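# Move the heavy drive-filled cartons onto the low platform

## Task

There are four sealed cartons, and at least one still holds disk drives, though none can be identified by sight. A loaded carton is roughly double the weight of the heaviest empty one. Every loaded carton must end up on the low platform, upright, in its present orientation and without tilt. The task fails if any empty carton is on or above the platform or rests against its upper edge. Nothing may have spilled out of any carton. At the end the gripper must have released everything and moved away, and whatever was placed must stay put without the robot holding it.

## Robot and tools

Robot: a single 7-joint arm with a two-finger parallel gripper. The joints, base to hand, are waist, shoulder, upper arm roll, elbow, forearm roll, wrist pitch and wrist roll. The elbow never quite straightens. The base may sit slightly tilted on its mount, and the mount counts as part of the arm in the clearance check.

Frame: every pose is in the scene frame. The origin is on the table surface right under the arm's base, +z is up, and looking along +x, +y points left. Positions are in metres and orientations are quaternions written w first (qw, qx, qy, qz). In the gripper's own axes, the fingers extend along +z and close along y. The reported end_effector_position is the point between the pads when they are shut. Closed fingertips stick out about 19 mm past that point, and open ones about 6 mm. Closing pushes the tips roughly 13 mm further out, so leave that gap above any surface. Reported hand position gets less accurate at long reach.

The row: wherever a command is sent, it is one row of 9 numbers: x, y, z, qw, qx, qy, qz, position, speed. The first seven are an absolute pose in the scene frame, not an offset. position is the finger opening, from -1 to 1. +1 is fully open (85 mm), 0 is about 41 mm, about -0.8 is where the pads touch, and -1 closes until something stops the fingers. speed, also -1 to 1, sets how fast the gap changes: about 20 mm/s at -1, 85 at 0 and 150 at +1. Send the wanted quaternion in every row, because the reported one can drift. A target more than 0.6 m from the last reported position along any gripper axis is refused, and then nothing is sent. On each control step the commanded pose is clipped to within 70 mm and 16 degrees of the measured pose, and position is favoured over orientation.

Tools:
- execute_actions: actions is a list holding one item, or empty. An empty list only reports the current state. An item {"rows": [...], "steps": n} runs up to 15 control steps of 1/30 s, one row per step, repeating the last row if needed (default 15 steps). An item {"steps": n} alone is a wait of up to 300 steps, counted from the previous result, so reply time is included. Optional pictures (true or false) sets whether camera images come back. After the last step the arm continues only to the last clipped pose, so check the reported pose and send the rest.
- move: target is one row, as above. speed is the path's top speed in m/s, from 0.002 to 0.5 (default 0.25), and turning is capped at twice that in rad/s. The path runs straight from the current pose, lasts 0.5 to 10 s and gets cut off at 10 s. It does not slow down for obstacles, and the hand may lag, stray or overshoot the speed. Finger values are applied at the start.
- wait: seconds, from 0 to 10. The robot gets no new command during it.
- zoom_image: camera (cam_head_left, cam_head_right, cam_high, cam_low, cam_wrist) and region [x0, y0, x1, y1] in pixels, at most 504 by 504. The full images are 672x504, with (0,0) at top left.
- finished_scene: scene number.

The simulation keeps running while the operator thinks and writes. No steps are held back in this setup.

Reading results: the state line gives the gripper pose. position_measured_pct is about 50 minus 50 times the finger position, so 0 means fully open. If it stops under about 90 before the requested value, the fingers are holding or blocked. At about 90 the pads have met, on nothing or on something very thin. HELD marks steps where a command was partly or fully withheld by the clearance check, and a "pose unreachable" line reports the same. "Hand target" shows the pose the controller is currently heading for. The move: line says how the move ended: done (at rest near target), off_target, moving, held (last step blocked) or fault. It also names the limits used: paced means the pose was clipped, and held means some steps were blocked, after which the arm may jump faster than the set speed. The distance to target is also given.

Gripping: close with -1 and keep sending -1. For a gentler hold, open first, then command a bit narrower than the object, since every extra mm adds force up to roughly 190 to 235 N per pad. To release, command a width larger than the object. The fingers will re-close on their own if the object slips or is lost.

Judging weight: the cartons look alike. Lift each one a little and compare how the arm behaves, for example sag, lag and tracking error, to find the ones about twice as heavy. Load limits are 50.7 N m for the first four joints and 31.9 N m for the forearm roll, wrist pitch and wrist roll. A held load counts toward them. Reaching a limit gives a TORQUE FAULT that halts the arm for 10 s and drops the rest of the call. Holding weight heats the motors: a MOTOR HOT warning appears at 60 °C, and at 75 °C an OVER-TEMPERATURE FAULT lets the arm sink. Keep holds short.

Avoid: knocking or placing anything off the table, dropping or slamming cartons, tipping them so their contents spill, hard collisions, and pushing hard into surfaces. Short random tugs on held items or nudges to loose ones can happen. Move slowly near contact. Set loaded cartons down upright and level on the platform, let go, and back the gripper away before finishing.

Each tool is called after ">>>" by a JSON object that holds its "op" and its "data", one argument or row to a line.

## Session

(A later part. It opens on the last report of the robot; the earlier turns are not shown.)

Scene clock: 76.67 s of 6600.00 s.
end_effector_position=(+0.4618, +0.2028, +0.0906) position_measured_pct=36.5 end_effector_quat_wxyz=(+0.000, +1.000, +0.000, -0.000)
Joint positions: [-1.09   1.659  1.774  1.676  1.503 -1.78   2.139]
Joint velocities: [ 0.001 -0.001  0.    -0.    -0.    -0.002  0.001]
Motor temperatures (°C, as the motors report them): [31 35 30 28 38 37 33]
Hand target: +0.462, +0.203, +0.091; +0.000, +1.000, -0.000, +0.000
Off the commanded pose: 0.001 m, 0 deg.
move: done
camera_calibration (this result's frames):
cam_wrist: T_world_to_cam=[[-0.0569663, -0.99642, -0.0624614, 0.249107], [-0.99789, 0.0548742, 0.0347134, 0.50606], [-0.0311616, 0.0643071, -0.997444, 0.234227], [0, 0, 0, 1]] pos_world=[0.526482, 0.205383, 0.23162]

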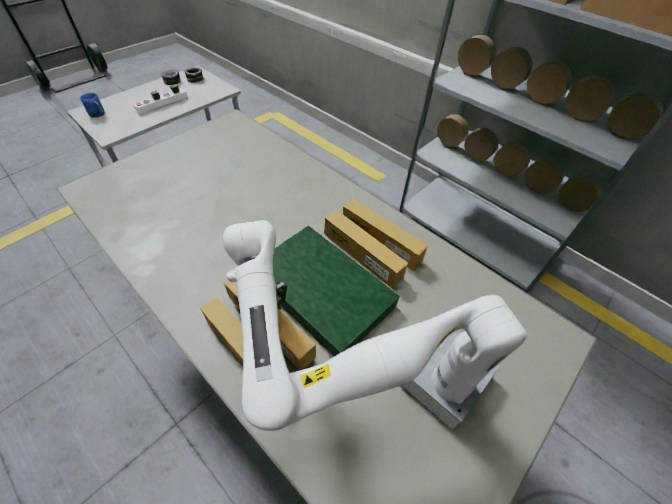

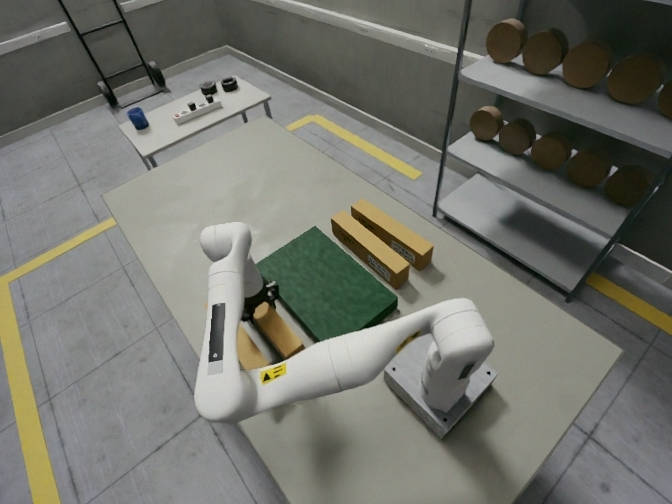

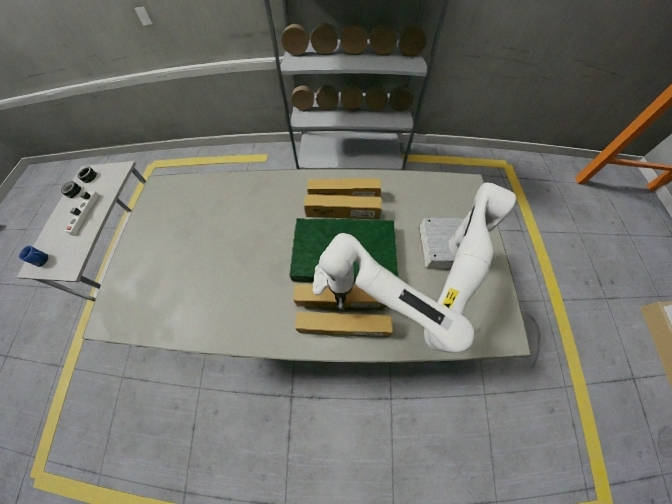

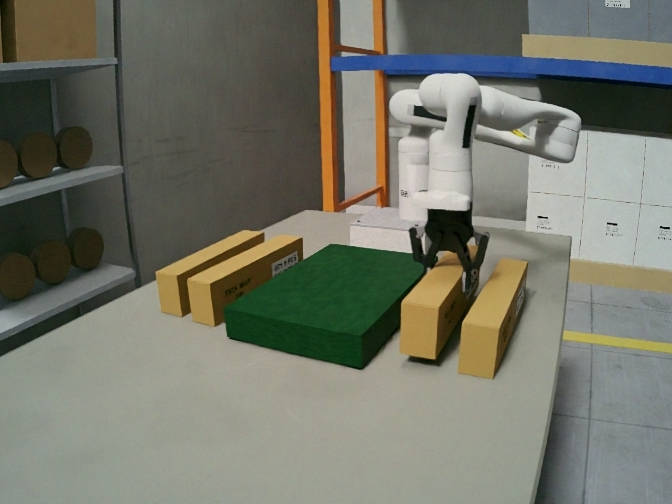

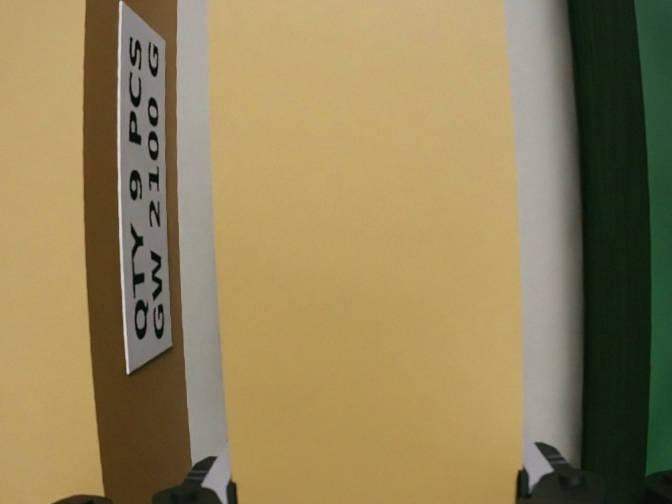

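>>> {"op": "move", "data": {
  "target": [0.462,0.203,0.067,0,1,0,0,-1,-0.5],
  "speed": 0.035
}}

>>> {"op": "execute_actions", "data": {
  "actions": [
    {"rows":[[0.462,0.203,0.067,0,1,0,0,0.68,0]],"steps":10}
  ],
  "pictures": false
}}

>>> {"op": "move", "data": {
  "target": [0.462,0.203,0.11,0,1,0,0,0.68,0],
  "speed": 0.15
}}

>>> {"op": "move", "data": {
  "target": [0.451,0.2955,0.108,0,1,-0.008,0,0.8,0],
  "speed": 0.15
}}

>>> {"op": "move", "data": {
  "target": [0.451,0.2955,0.066,0,1,-0.008,0,0.8,0],
  "speed": 0.08
}}

>>> {"op": "move", "data": {
  "target": [0.451,0.2955,0.0665,0,1,-0.008,0,-1,-0.5]
}}

>>> {"op": "move", "data": {
  "target": [0.451,0.2955,0.18,0,1,0,0,-1,-0.5],
  "speed": 0.09
}}

Scene clock: 89.00 s of 6600.00 s.
end_effector_position=(+0.4620, +0.2031, +0.0671) position_measured_pct=36.5 end_effector_quat_wxyz=(-0.000, +1.000, -0.000, +0.000)
Joint positions: [-1.095  1.697  1.745  1.681  1.462 -1.754  2.135]
Joint velocities: [-0.     0.001  0.     0.     0.     0.    -0.001]
Motor temperatures (°C, as the motors report them): [31 35 30 28 38 37 33]
Hand target: +0.462, +0.203, +0.067; -0.000, +1.000, +0.000, -0.000
Off the commanded pose: 0.000 m, 0 deg.
After step 90, 8.43 s passed at rest.
move: done
camera_calibration (this result's frames):
cam_wrist: T_world_to_cam=[[-0.0570059, -0.996353, -0.0634854, 0.248056], [-0.997911, 0.0549285, 0.0340006, 0.50714], [-0.0303894, 0.065291, -0.997403, 0.210234], [0, 0, 0, 1]] pos_world=[0.52661, 0.205569, 0.208193]

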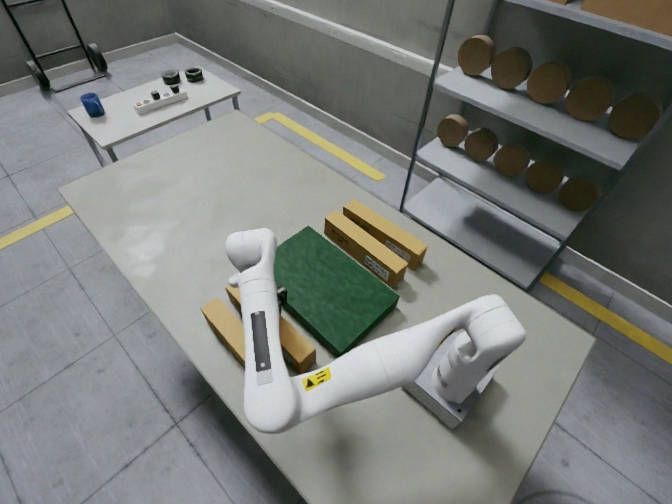

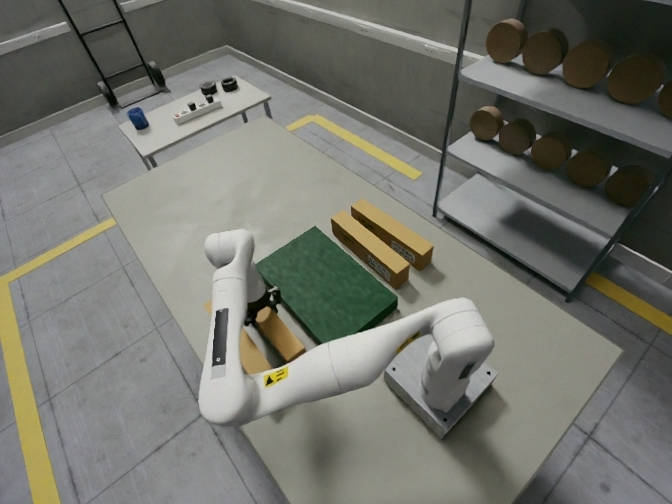

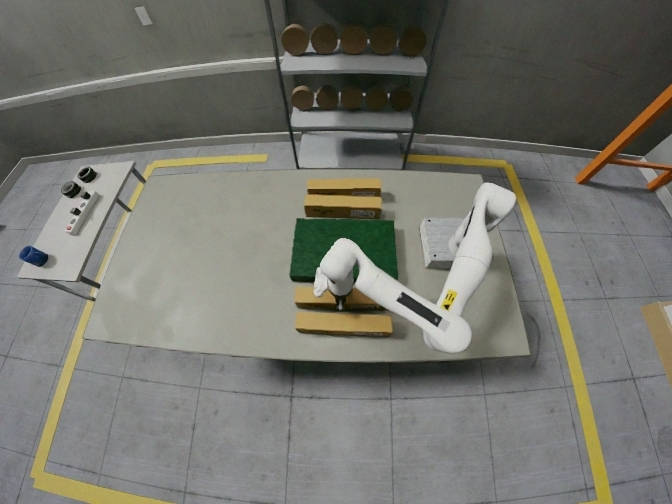

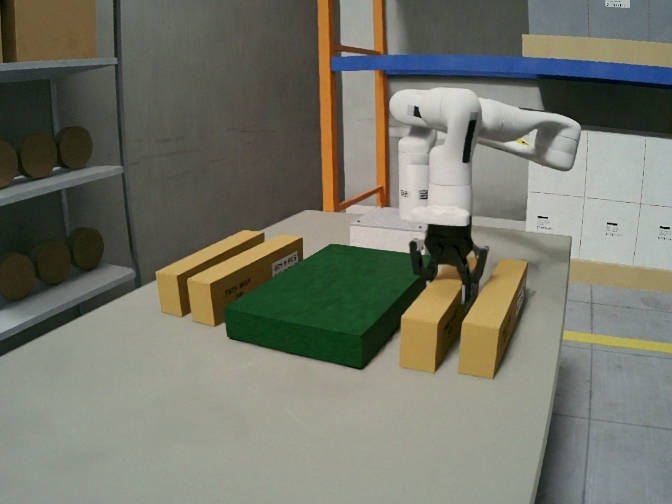

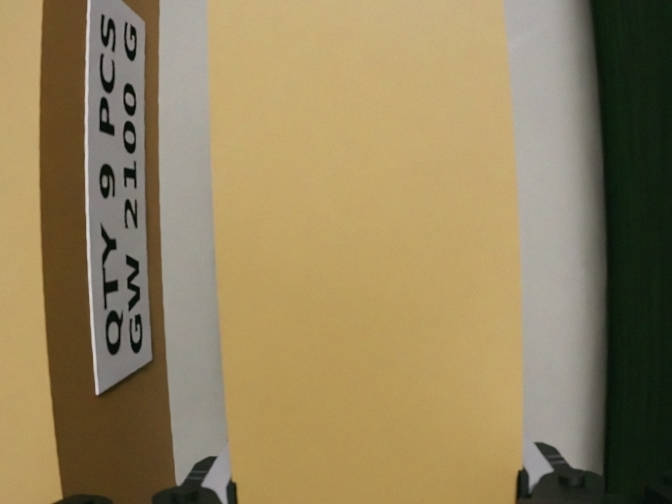

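Scene clock: 89.33 s of 6600.00 s.
end_effector_position=(+0.4620, +0.2030, +0.0670) position_measured_pct=17.1 end_effector_quat_wxyz=(-0.000, +1.000, +0.000, +0.000)
Joint positions: [-1.095  1.697  1.745  1.681  1.462 -1.754  2.135]
Joint velocities: [ 0.    -0.001 -0.001 -0.     0.    -0.001  0.   ]
Motor temperatures (°C, as the motors report them): [31 35 30 28 38 37 33]
Hand target: +0.462, +0.203, +0.067; -0.000, +1.000, +0.000, -0.000
Off the commanded pose: 0.000 m, 0 deg.
Steps of this call (steps 1 to 10: all 10 steps of this action). Readings (end_effector_position | what the end effector reports):
1: (+0.4620, +0.2031, +0.0671) | position_measured_pct=36.5
2: (+0.4620, +0.2031, +0.0669) | position_measured_pct=36.1
4: (+0.4620, +0.2030, +0.0669) | position_measured_pct=31.7
8: (+0.4620, +0.2030, +0.0670) | position_measured_pct=20.6
10: the state above

Scene clock: 90.33 s of 6600.00 s.
end_effector_position=(+0.4619, +0.2028, +0.1099) position_measured_pct=16.3 end_effector_quat_wxyz=(+0.000, +1.000, +0.000, -0.000)
Joint positions: [-1.086  1.628  1.798  1.669  1.535 -1.8    2.141]
Joint velocities: [ 0.002 -0.003  0.002 -0.    -0.001 -0.003  0.   ]
Motor temperatures (°C, as the motors report them): [31 35 30 28 38 37 33]
Hand target: +0.462, +0.203, +0.110; +0.000, +1.000, -0.000, +0.000
Off the commanded pose: 0.000 m, 0 deg.
move: done
camera_calibration (this result's frames):
cam_wrist: T_world_to_cam=[[-0.0568969, -0.996414, -0.0626204, 0.250349], [-0.997915, 0.054845, 0.0340146, 0.505634], [-0.0304582, 0.0644252, -0.997458, 0.253199], [0, 0, 0, 1]] pos_world=[0.526536, 0.205407, 0.251033]

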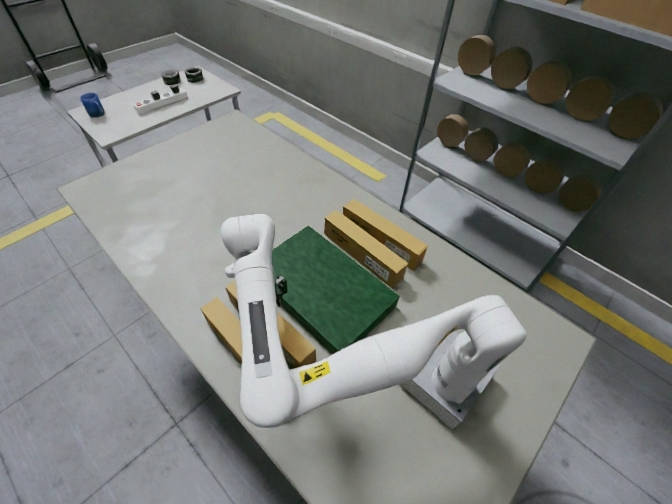

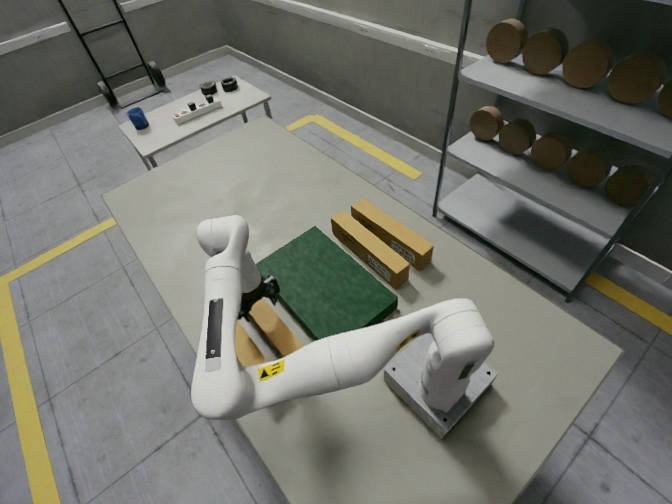

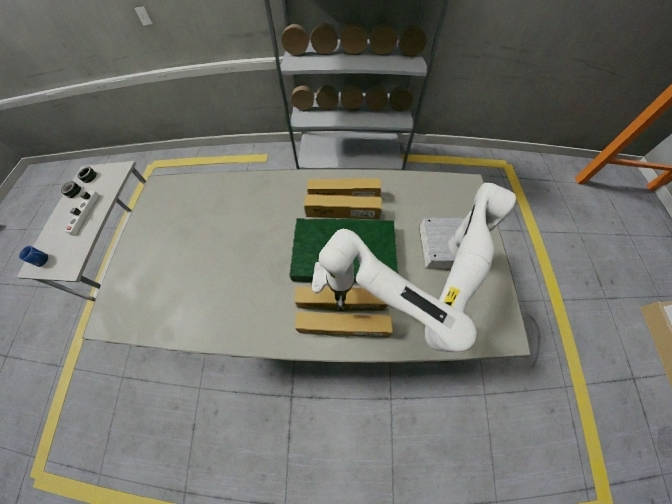

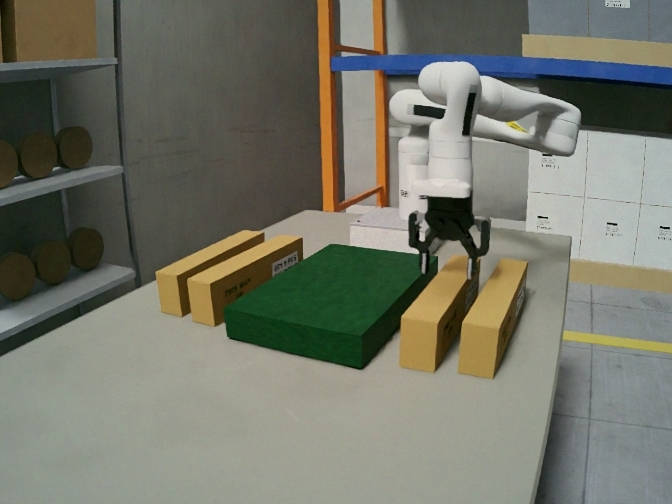

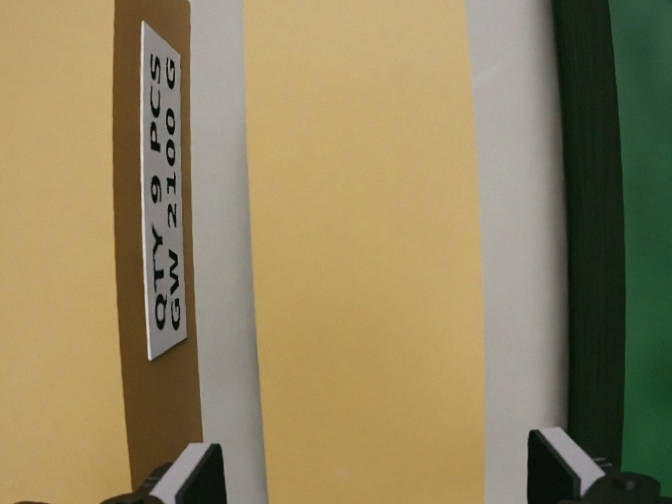

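Scene clock: 91.30 s of 6600.00 s.
end_effector_position=(+0.4506, +0.2955, +0.1081) position_measured_pct=9.9 end_effector_quat_wxyz=(-0.000, +1.000, -0.008, +0.000)
Joint positions: [-1.205  1.628  1.798  1.534  1.504 -1.793  1.868]
Joint velocities: [-0.002  0.    -0.001 -0.    -0.001  0.    -0.002]
Motor temperatures (°C, as the motors report them): [31 35 30 28 38 37 33]
Hand target: +0.451, +0.296, +0.108; -0.000, +1.000, -0.008, +0.000
Off the commanded pose: 0.000 m, 0 deg.
move: done
camera_calibration (this result's frames):
cam_wrist: T_world_to_cam=[[-0.0730849, -0.995304, -0.063477, 0.349019], [-0.996897, 0.0710404, 0.0338925, 0.484079], [-0.0292238, 0.0657571, -0.997408, 0.244065], [0, 0, 0, 1]] pos_world=[0.515218, 0.296942, 0.24918]

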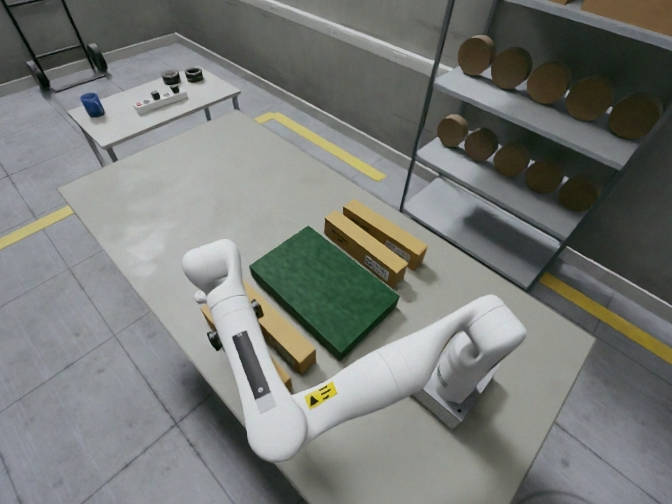

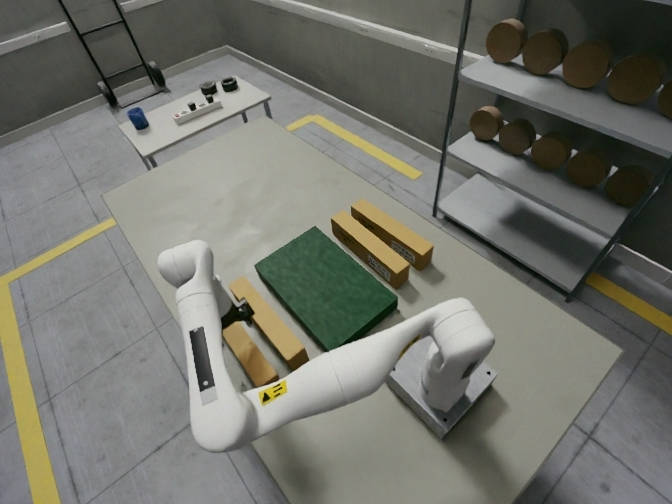

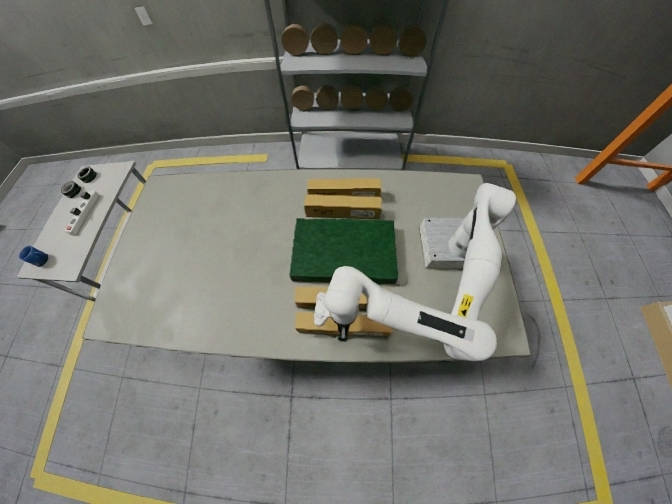

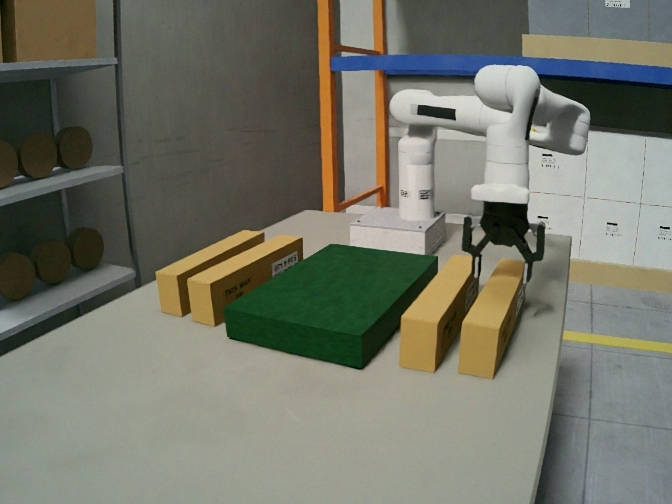

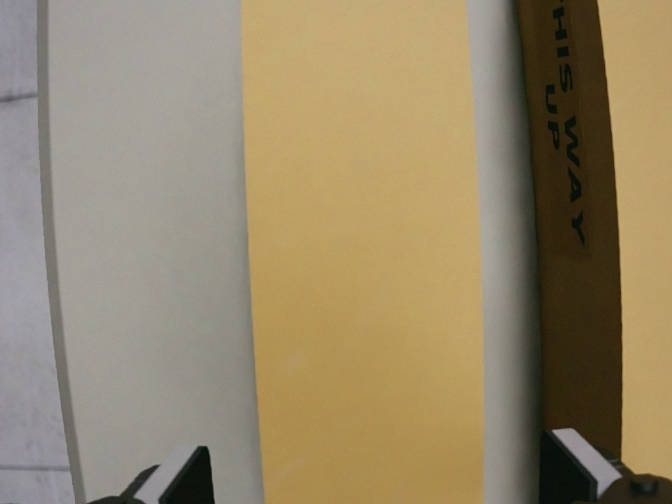

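Scene clock: 92.10 s of 6600.00 s.
end_effector_position=(+0.4510, +0.2957, +0.0661) position_measured_pct=9.9 end_effector_quat_wxyz=(-0.000, +1.000, -0.008, -0.000)
Joint positions: [-1.212  1.693  1.753  1.544  1.442 -1.746  1.863]
Joint velocities: [-0.     0.001 -0.     0.     0.002  0.001  0.001]
Motor temperatures (°C, as the motors report them): [31 35 30 28 38 37 33]
Hand target: +0.451, +0.296, +0.066; -0.000, +1.000, -0.008, -0.000
Off the commanded pose: 0.000 m, 0 deg.
move: done
camera_calibration (this result's frames):
cam_wrist: T_world_to_cam=[[-0.0728704, -0.99531, -0.0636245, 0.346438], [-0.996908, 0.0708103, 0.0340565, 0.485986], [-0.0293915, 0.0659095, -0.997393, 0.202227], [0, 0, 0, 1]] pos_world=[0.515672, 0.297072, 0.20719]

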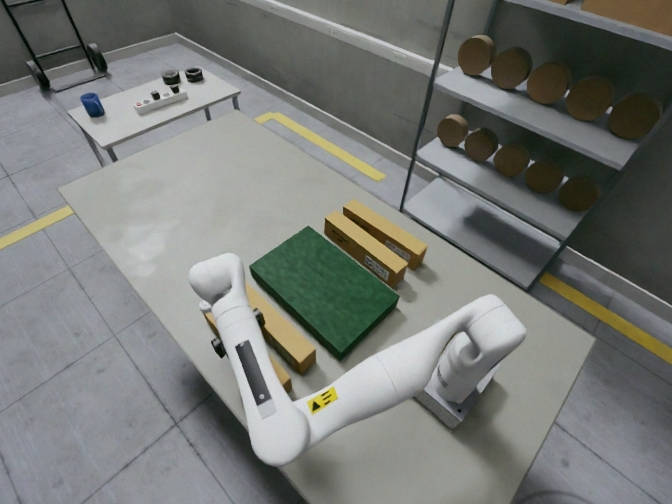

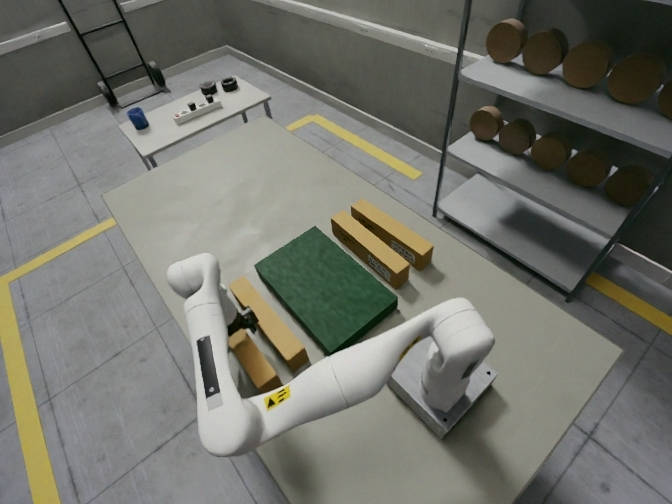

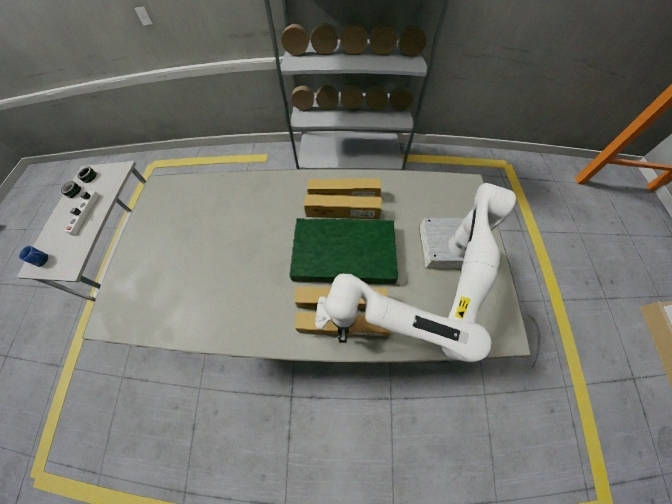

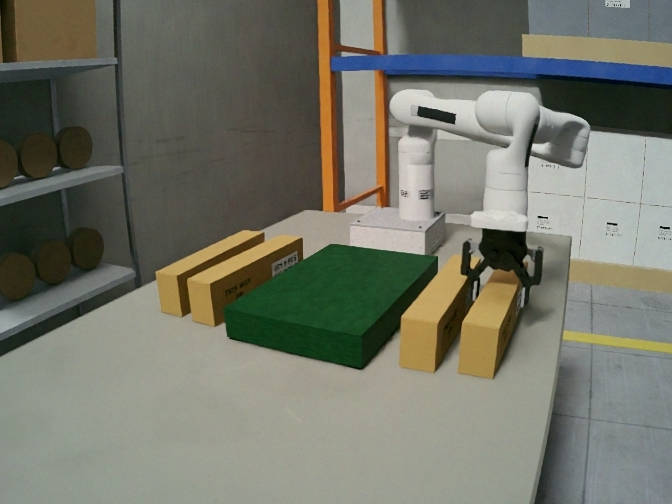

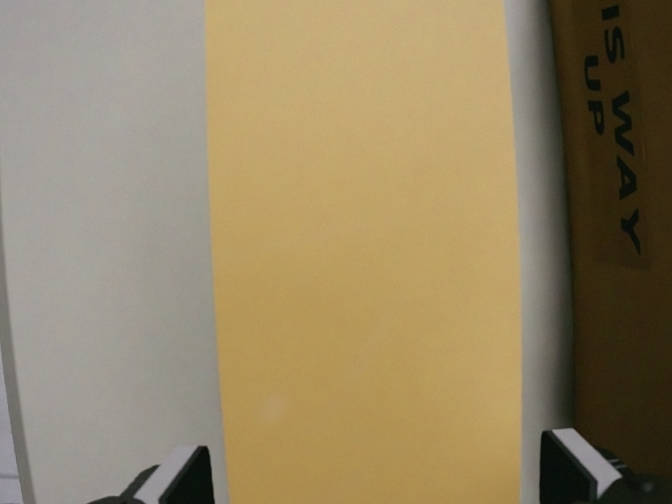

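Scene clock: 92.93 s of 6600.00 s.
end_effector_position=(+0.4510, +0.2963, +0.0673) position_measured_pct=36.1 end_effector_quat_wxyz=(-0.001, +1.000, -0.008, +0.000)
Joint positions: [-1.212  1.692  1.755  1.544  1.441 -1.748  1.863]
Joint velocities: [-0.     0.001  0.003 -0.    -0.001 -0.001  0.001]
Motor temperatures (°C, as the motors report them): [31 35 30 28 38 37 33]
Hand target: +0.451, +0.295, +0.067; +0.000, +1.000, -0.008, -0.000
Off the commanded pose: 0.001 m, 0 deg.
move: done
camera_calibration (this result's frames):
cam_wrist: T_world_to_cam=[[-0.0722829, -0.995267, -0.064959, 0.346923], [-0.99697, 0.0702228, 0.0334603, 0.48615], [-0.0287404, 0.0671808, -0.997327, 0.202711], [0, 0, 0, 1]] pos_world=[0.515579, 0.297523, 0.208439]

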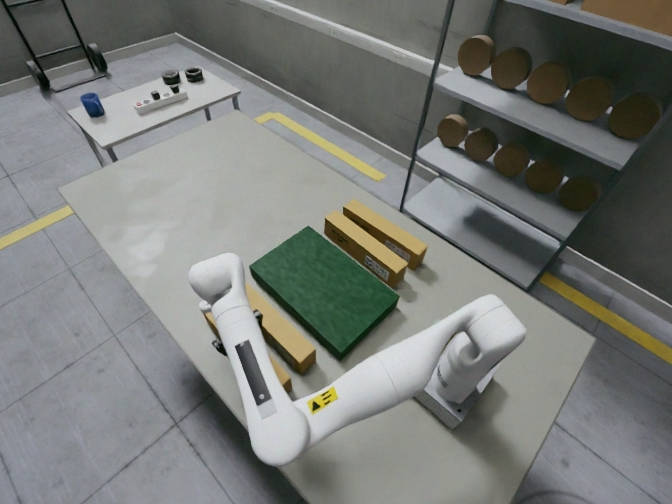

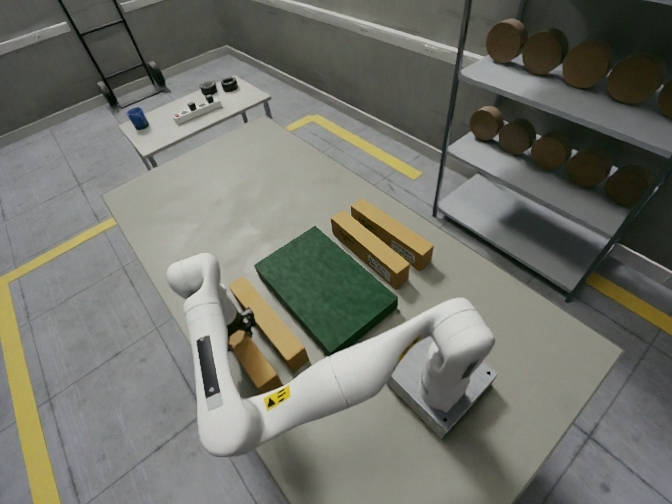

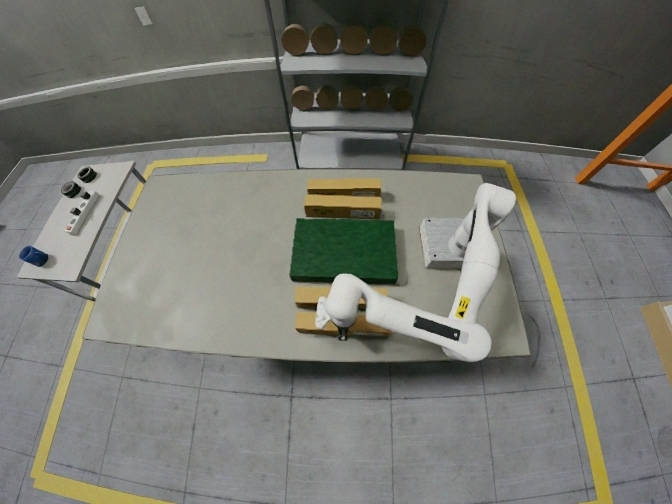

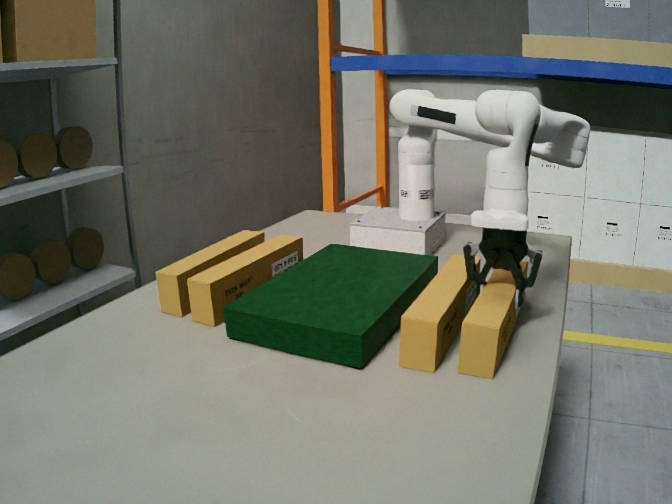

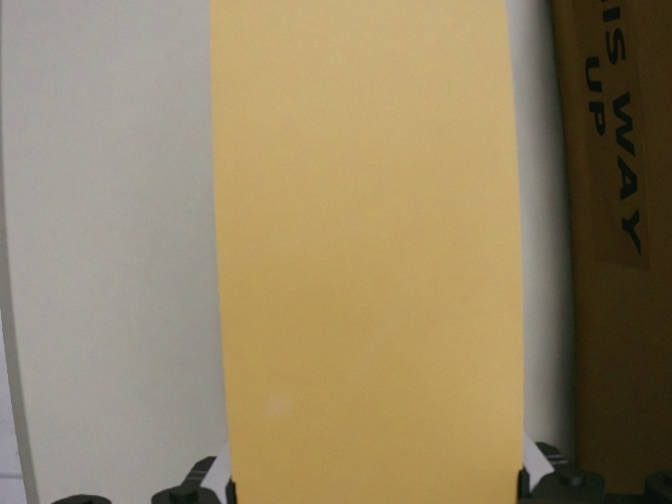

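Scene clock: 94.47 s of 6600.00 s.
end_effector_position=(+0.4485, +0.2939, +0.1720) position_measured_pct=36.1 end_effector_quat_wxyz=(+0.004, +1.000, +0.000, -0.006)
Joint positions: [-1.188  1.523  1.859  1.482  1.607 -1.868  1.878]
Joint velocities: [ 0.    -0.002 -0.006 -0.001  0.001  0.001  0.001]
Motor temperatures (°C, as the motors report them): [31 35 30 28 38 37 33]
Hand target: +0.451, +0.295, +0.180; +0.000, +1.000, -0.000, +0.000
Off the commanded pose: 0.009 m, 1 deg.
move: off_target
camera_calibration (this result's frames):
cam_wrist: T_world_to_cam=[[-0.0574, -0.996891, -0.0539802, 0.343058], [-0.997447, 0.0549634, 0.0455899, 0.482884], [-0.0424812, 0.0564593, -0.997501, 0.316617], [0, 0, 0, 1]] pos_world=[0.514793, 0.297574, 0.312329]

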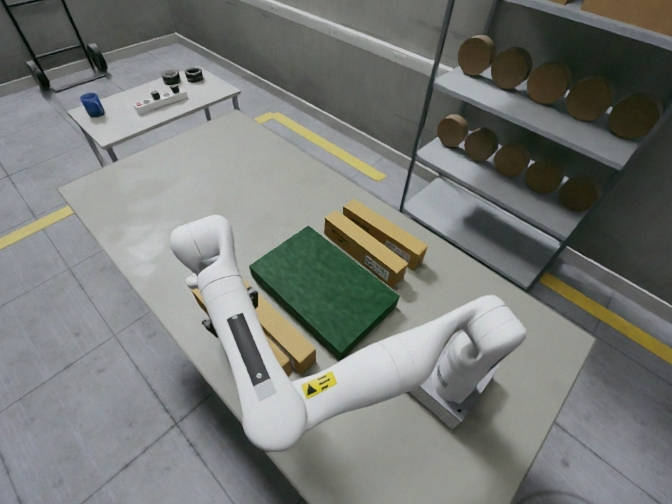

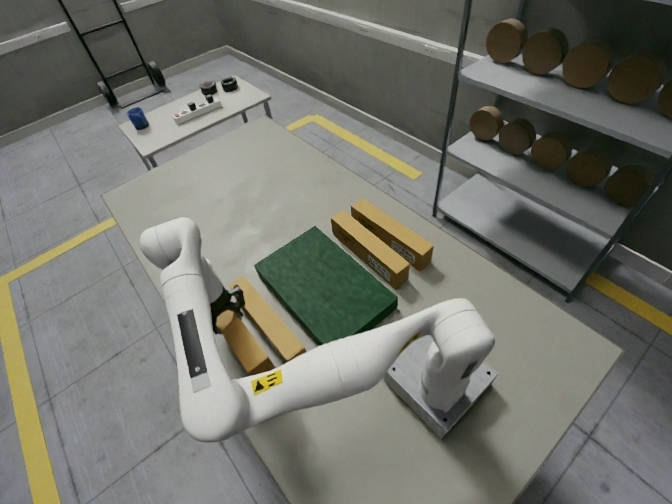

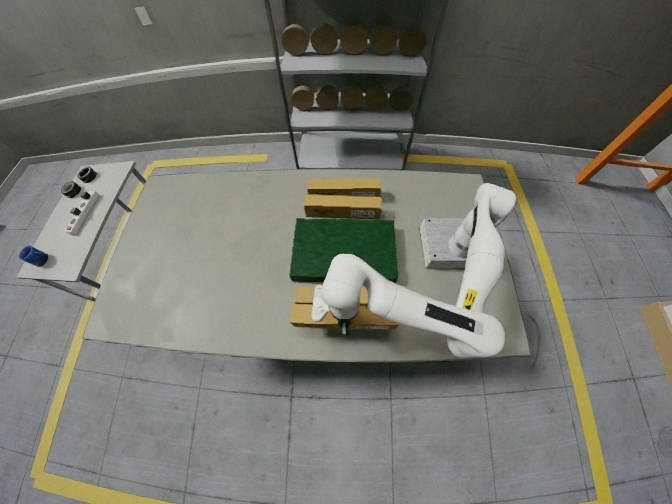

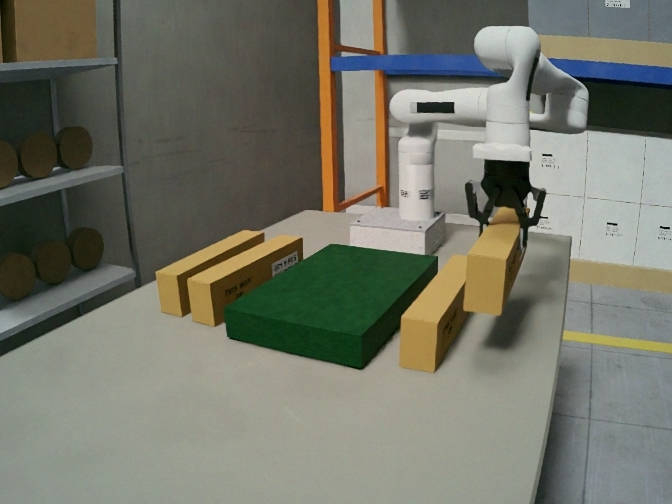

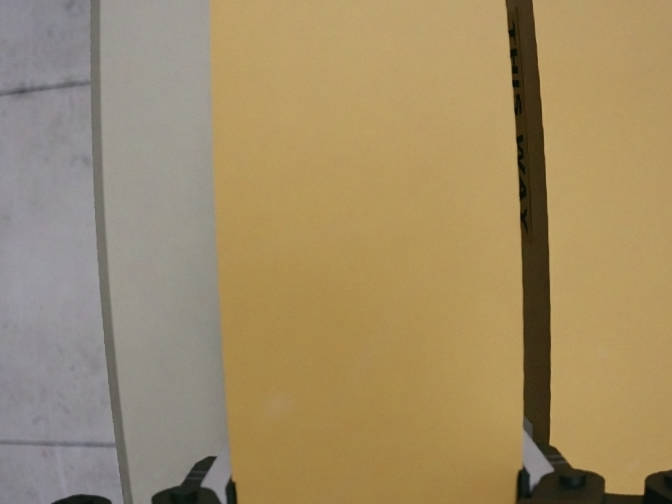

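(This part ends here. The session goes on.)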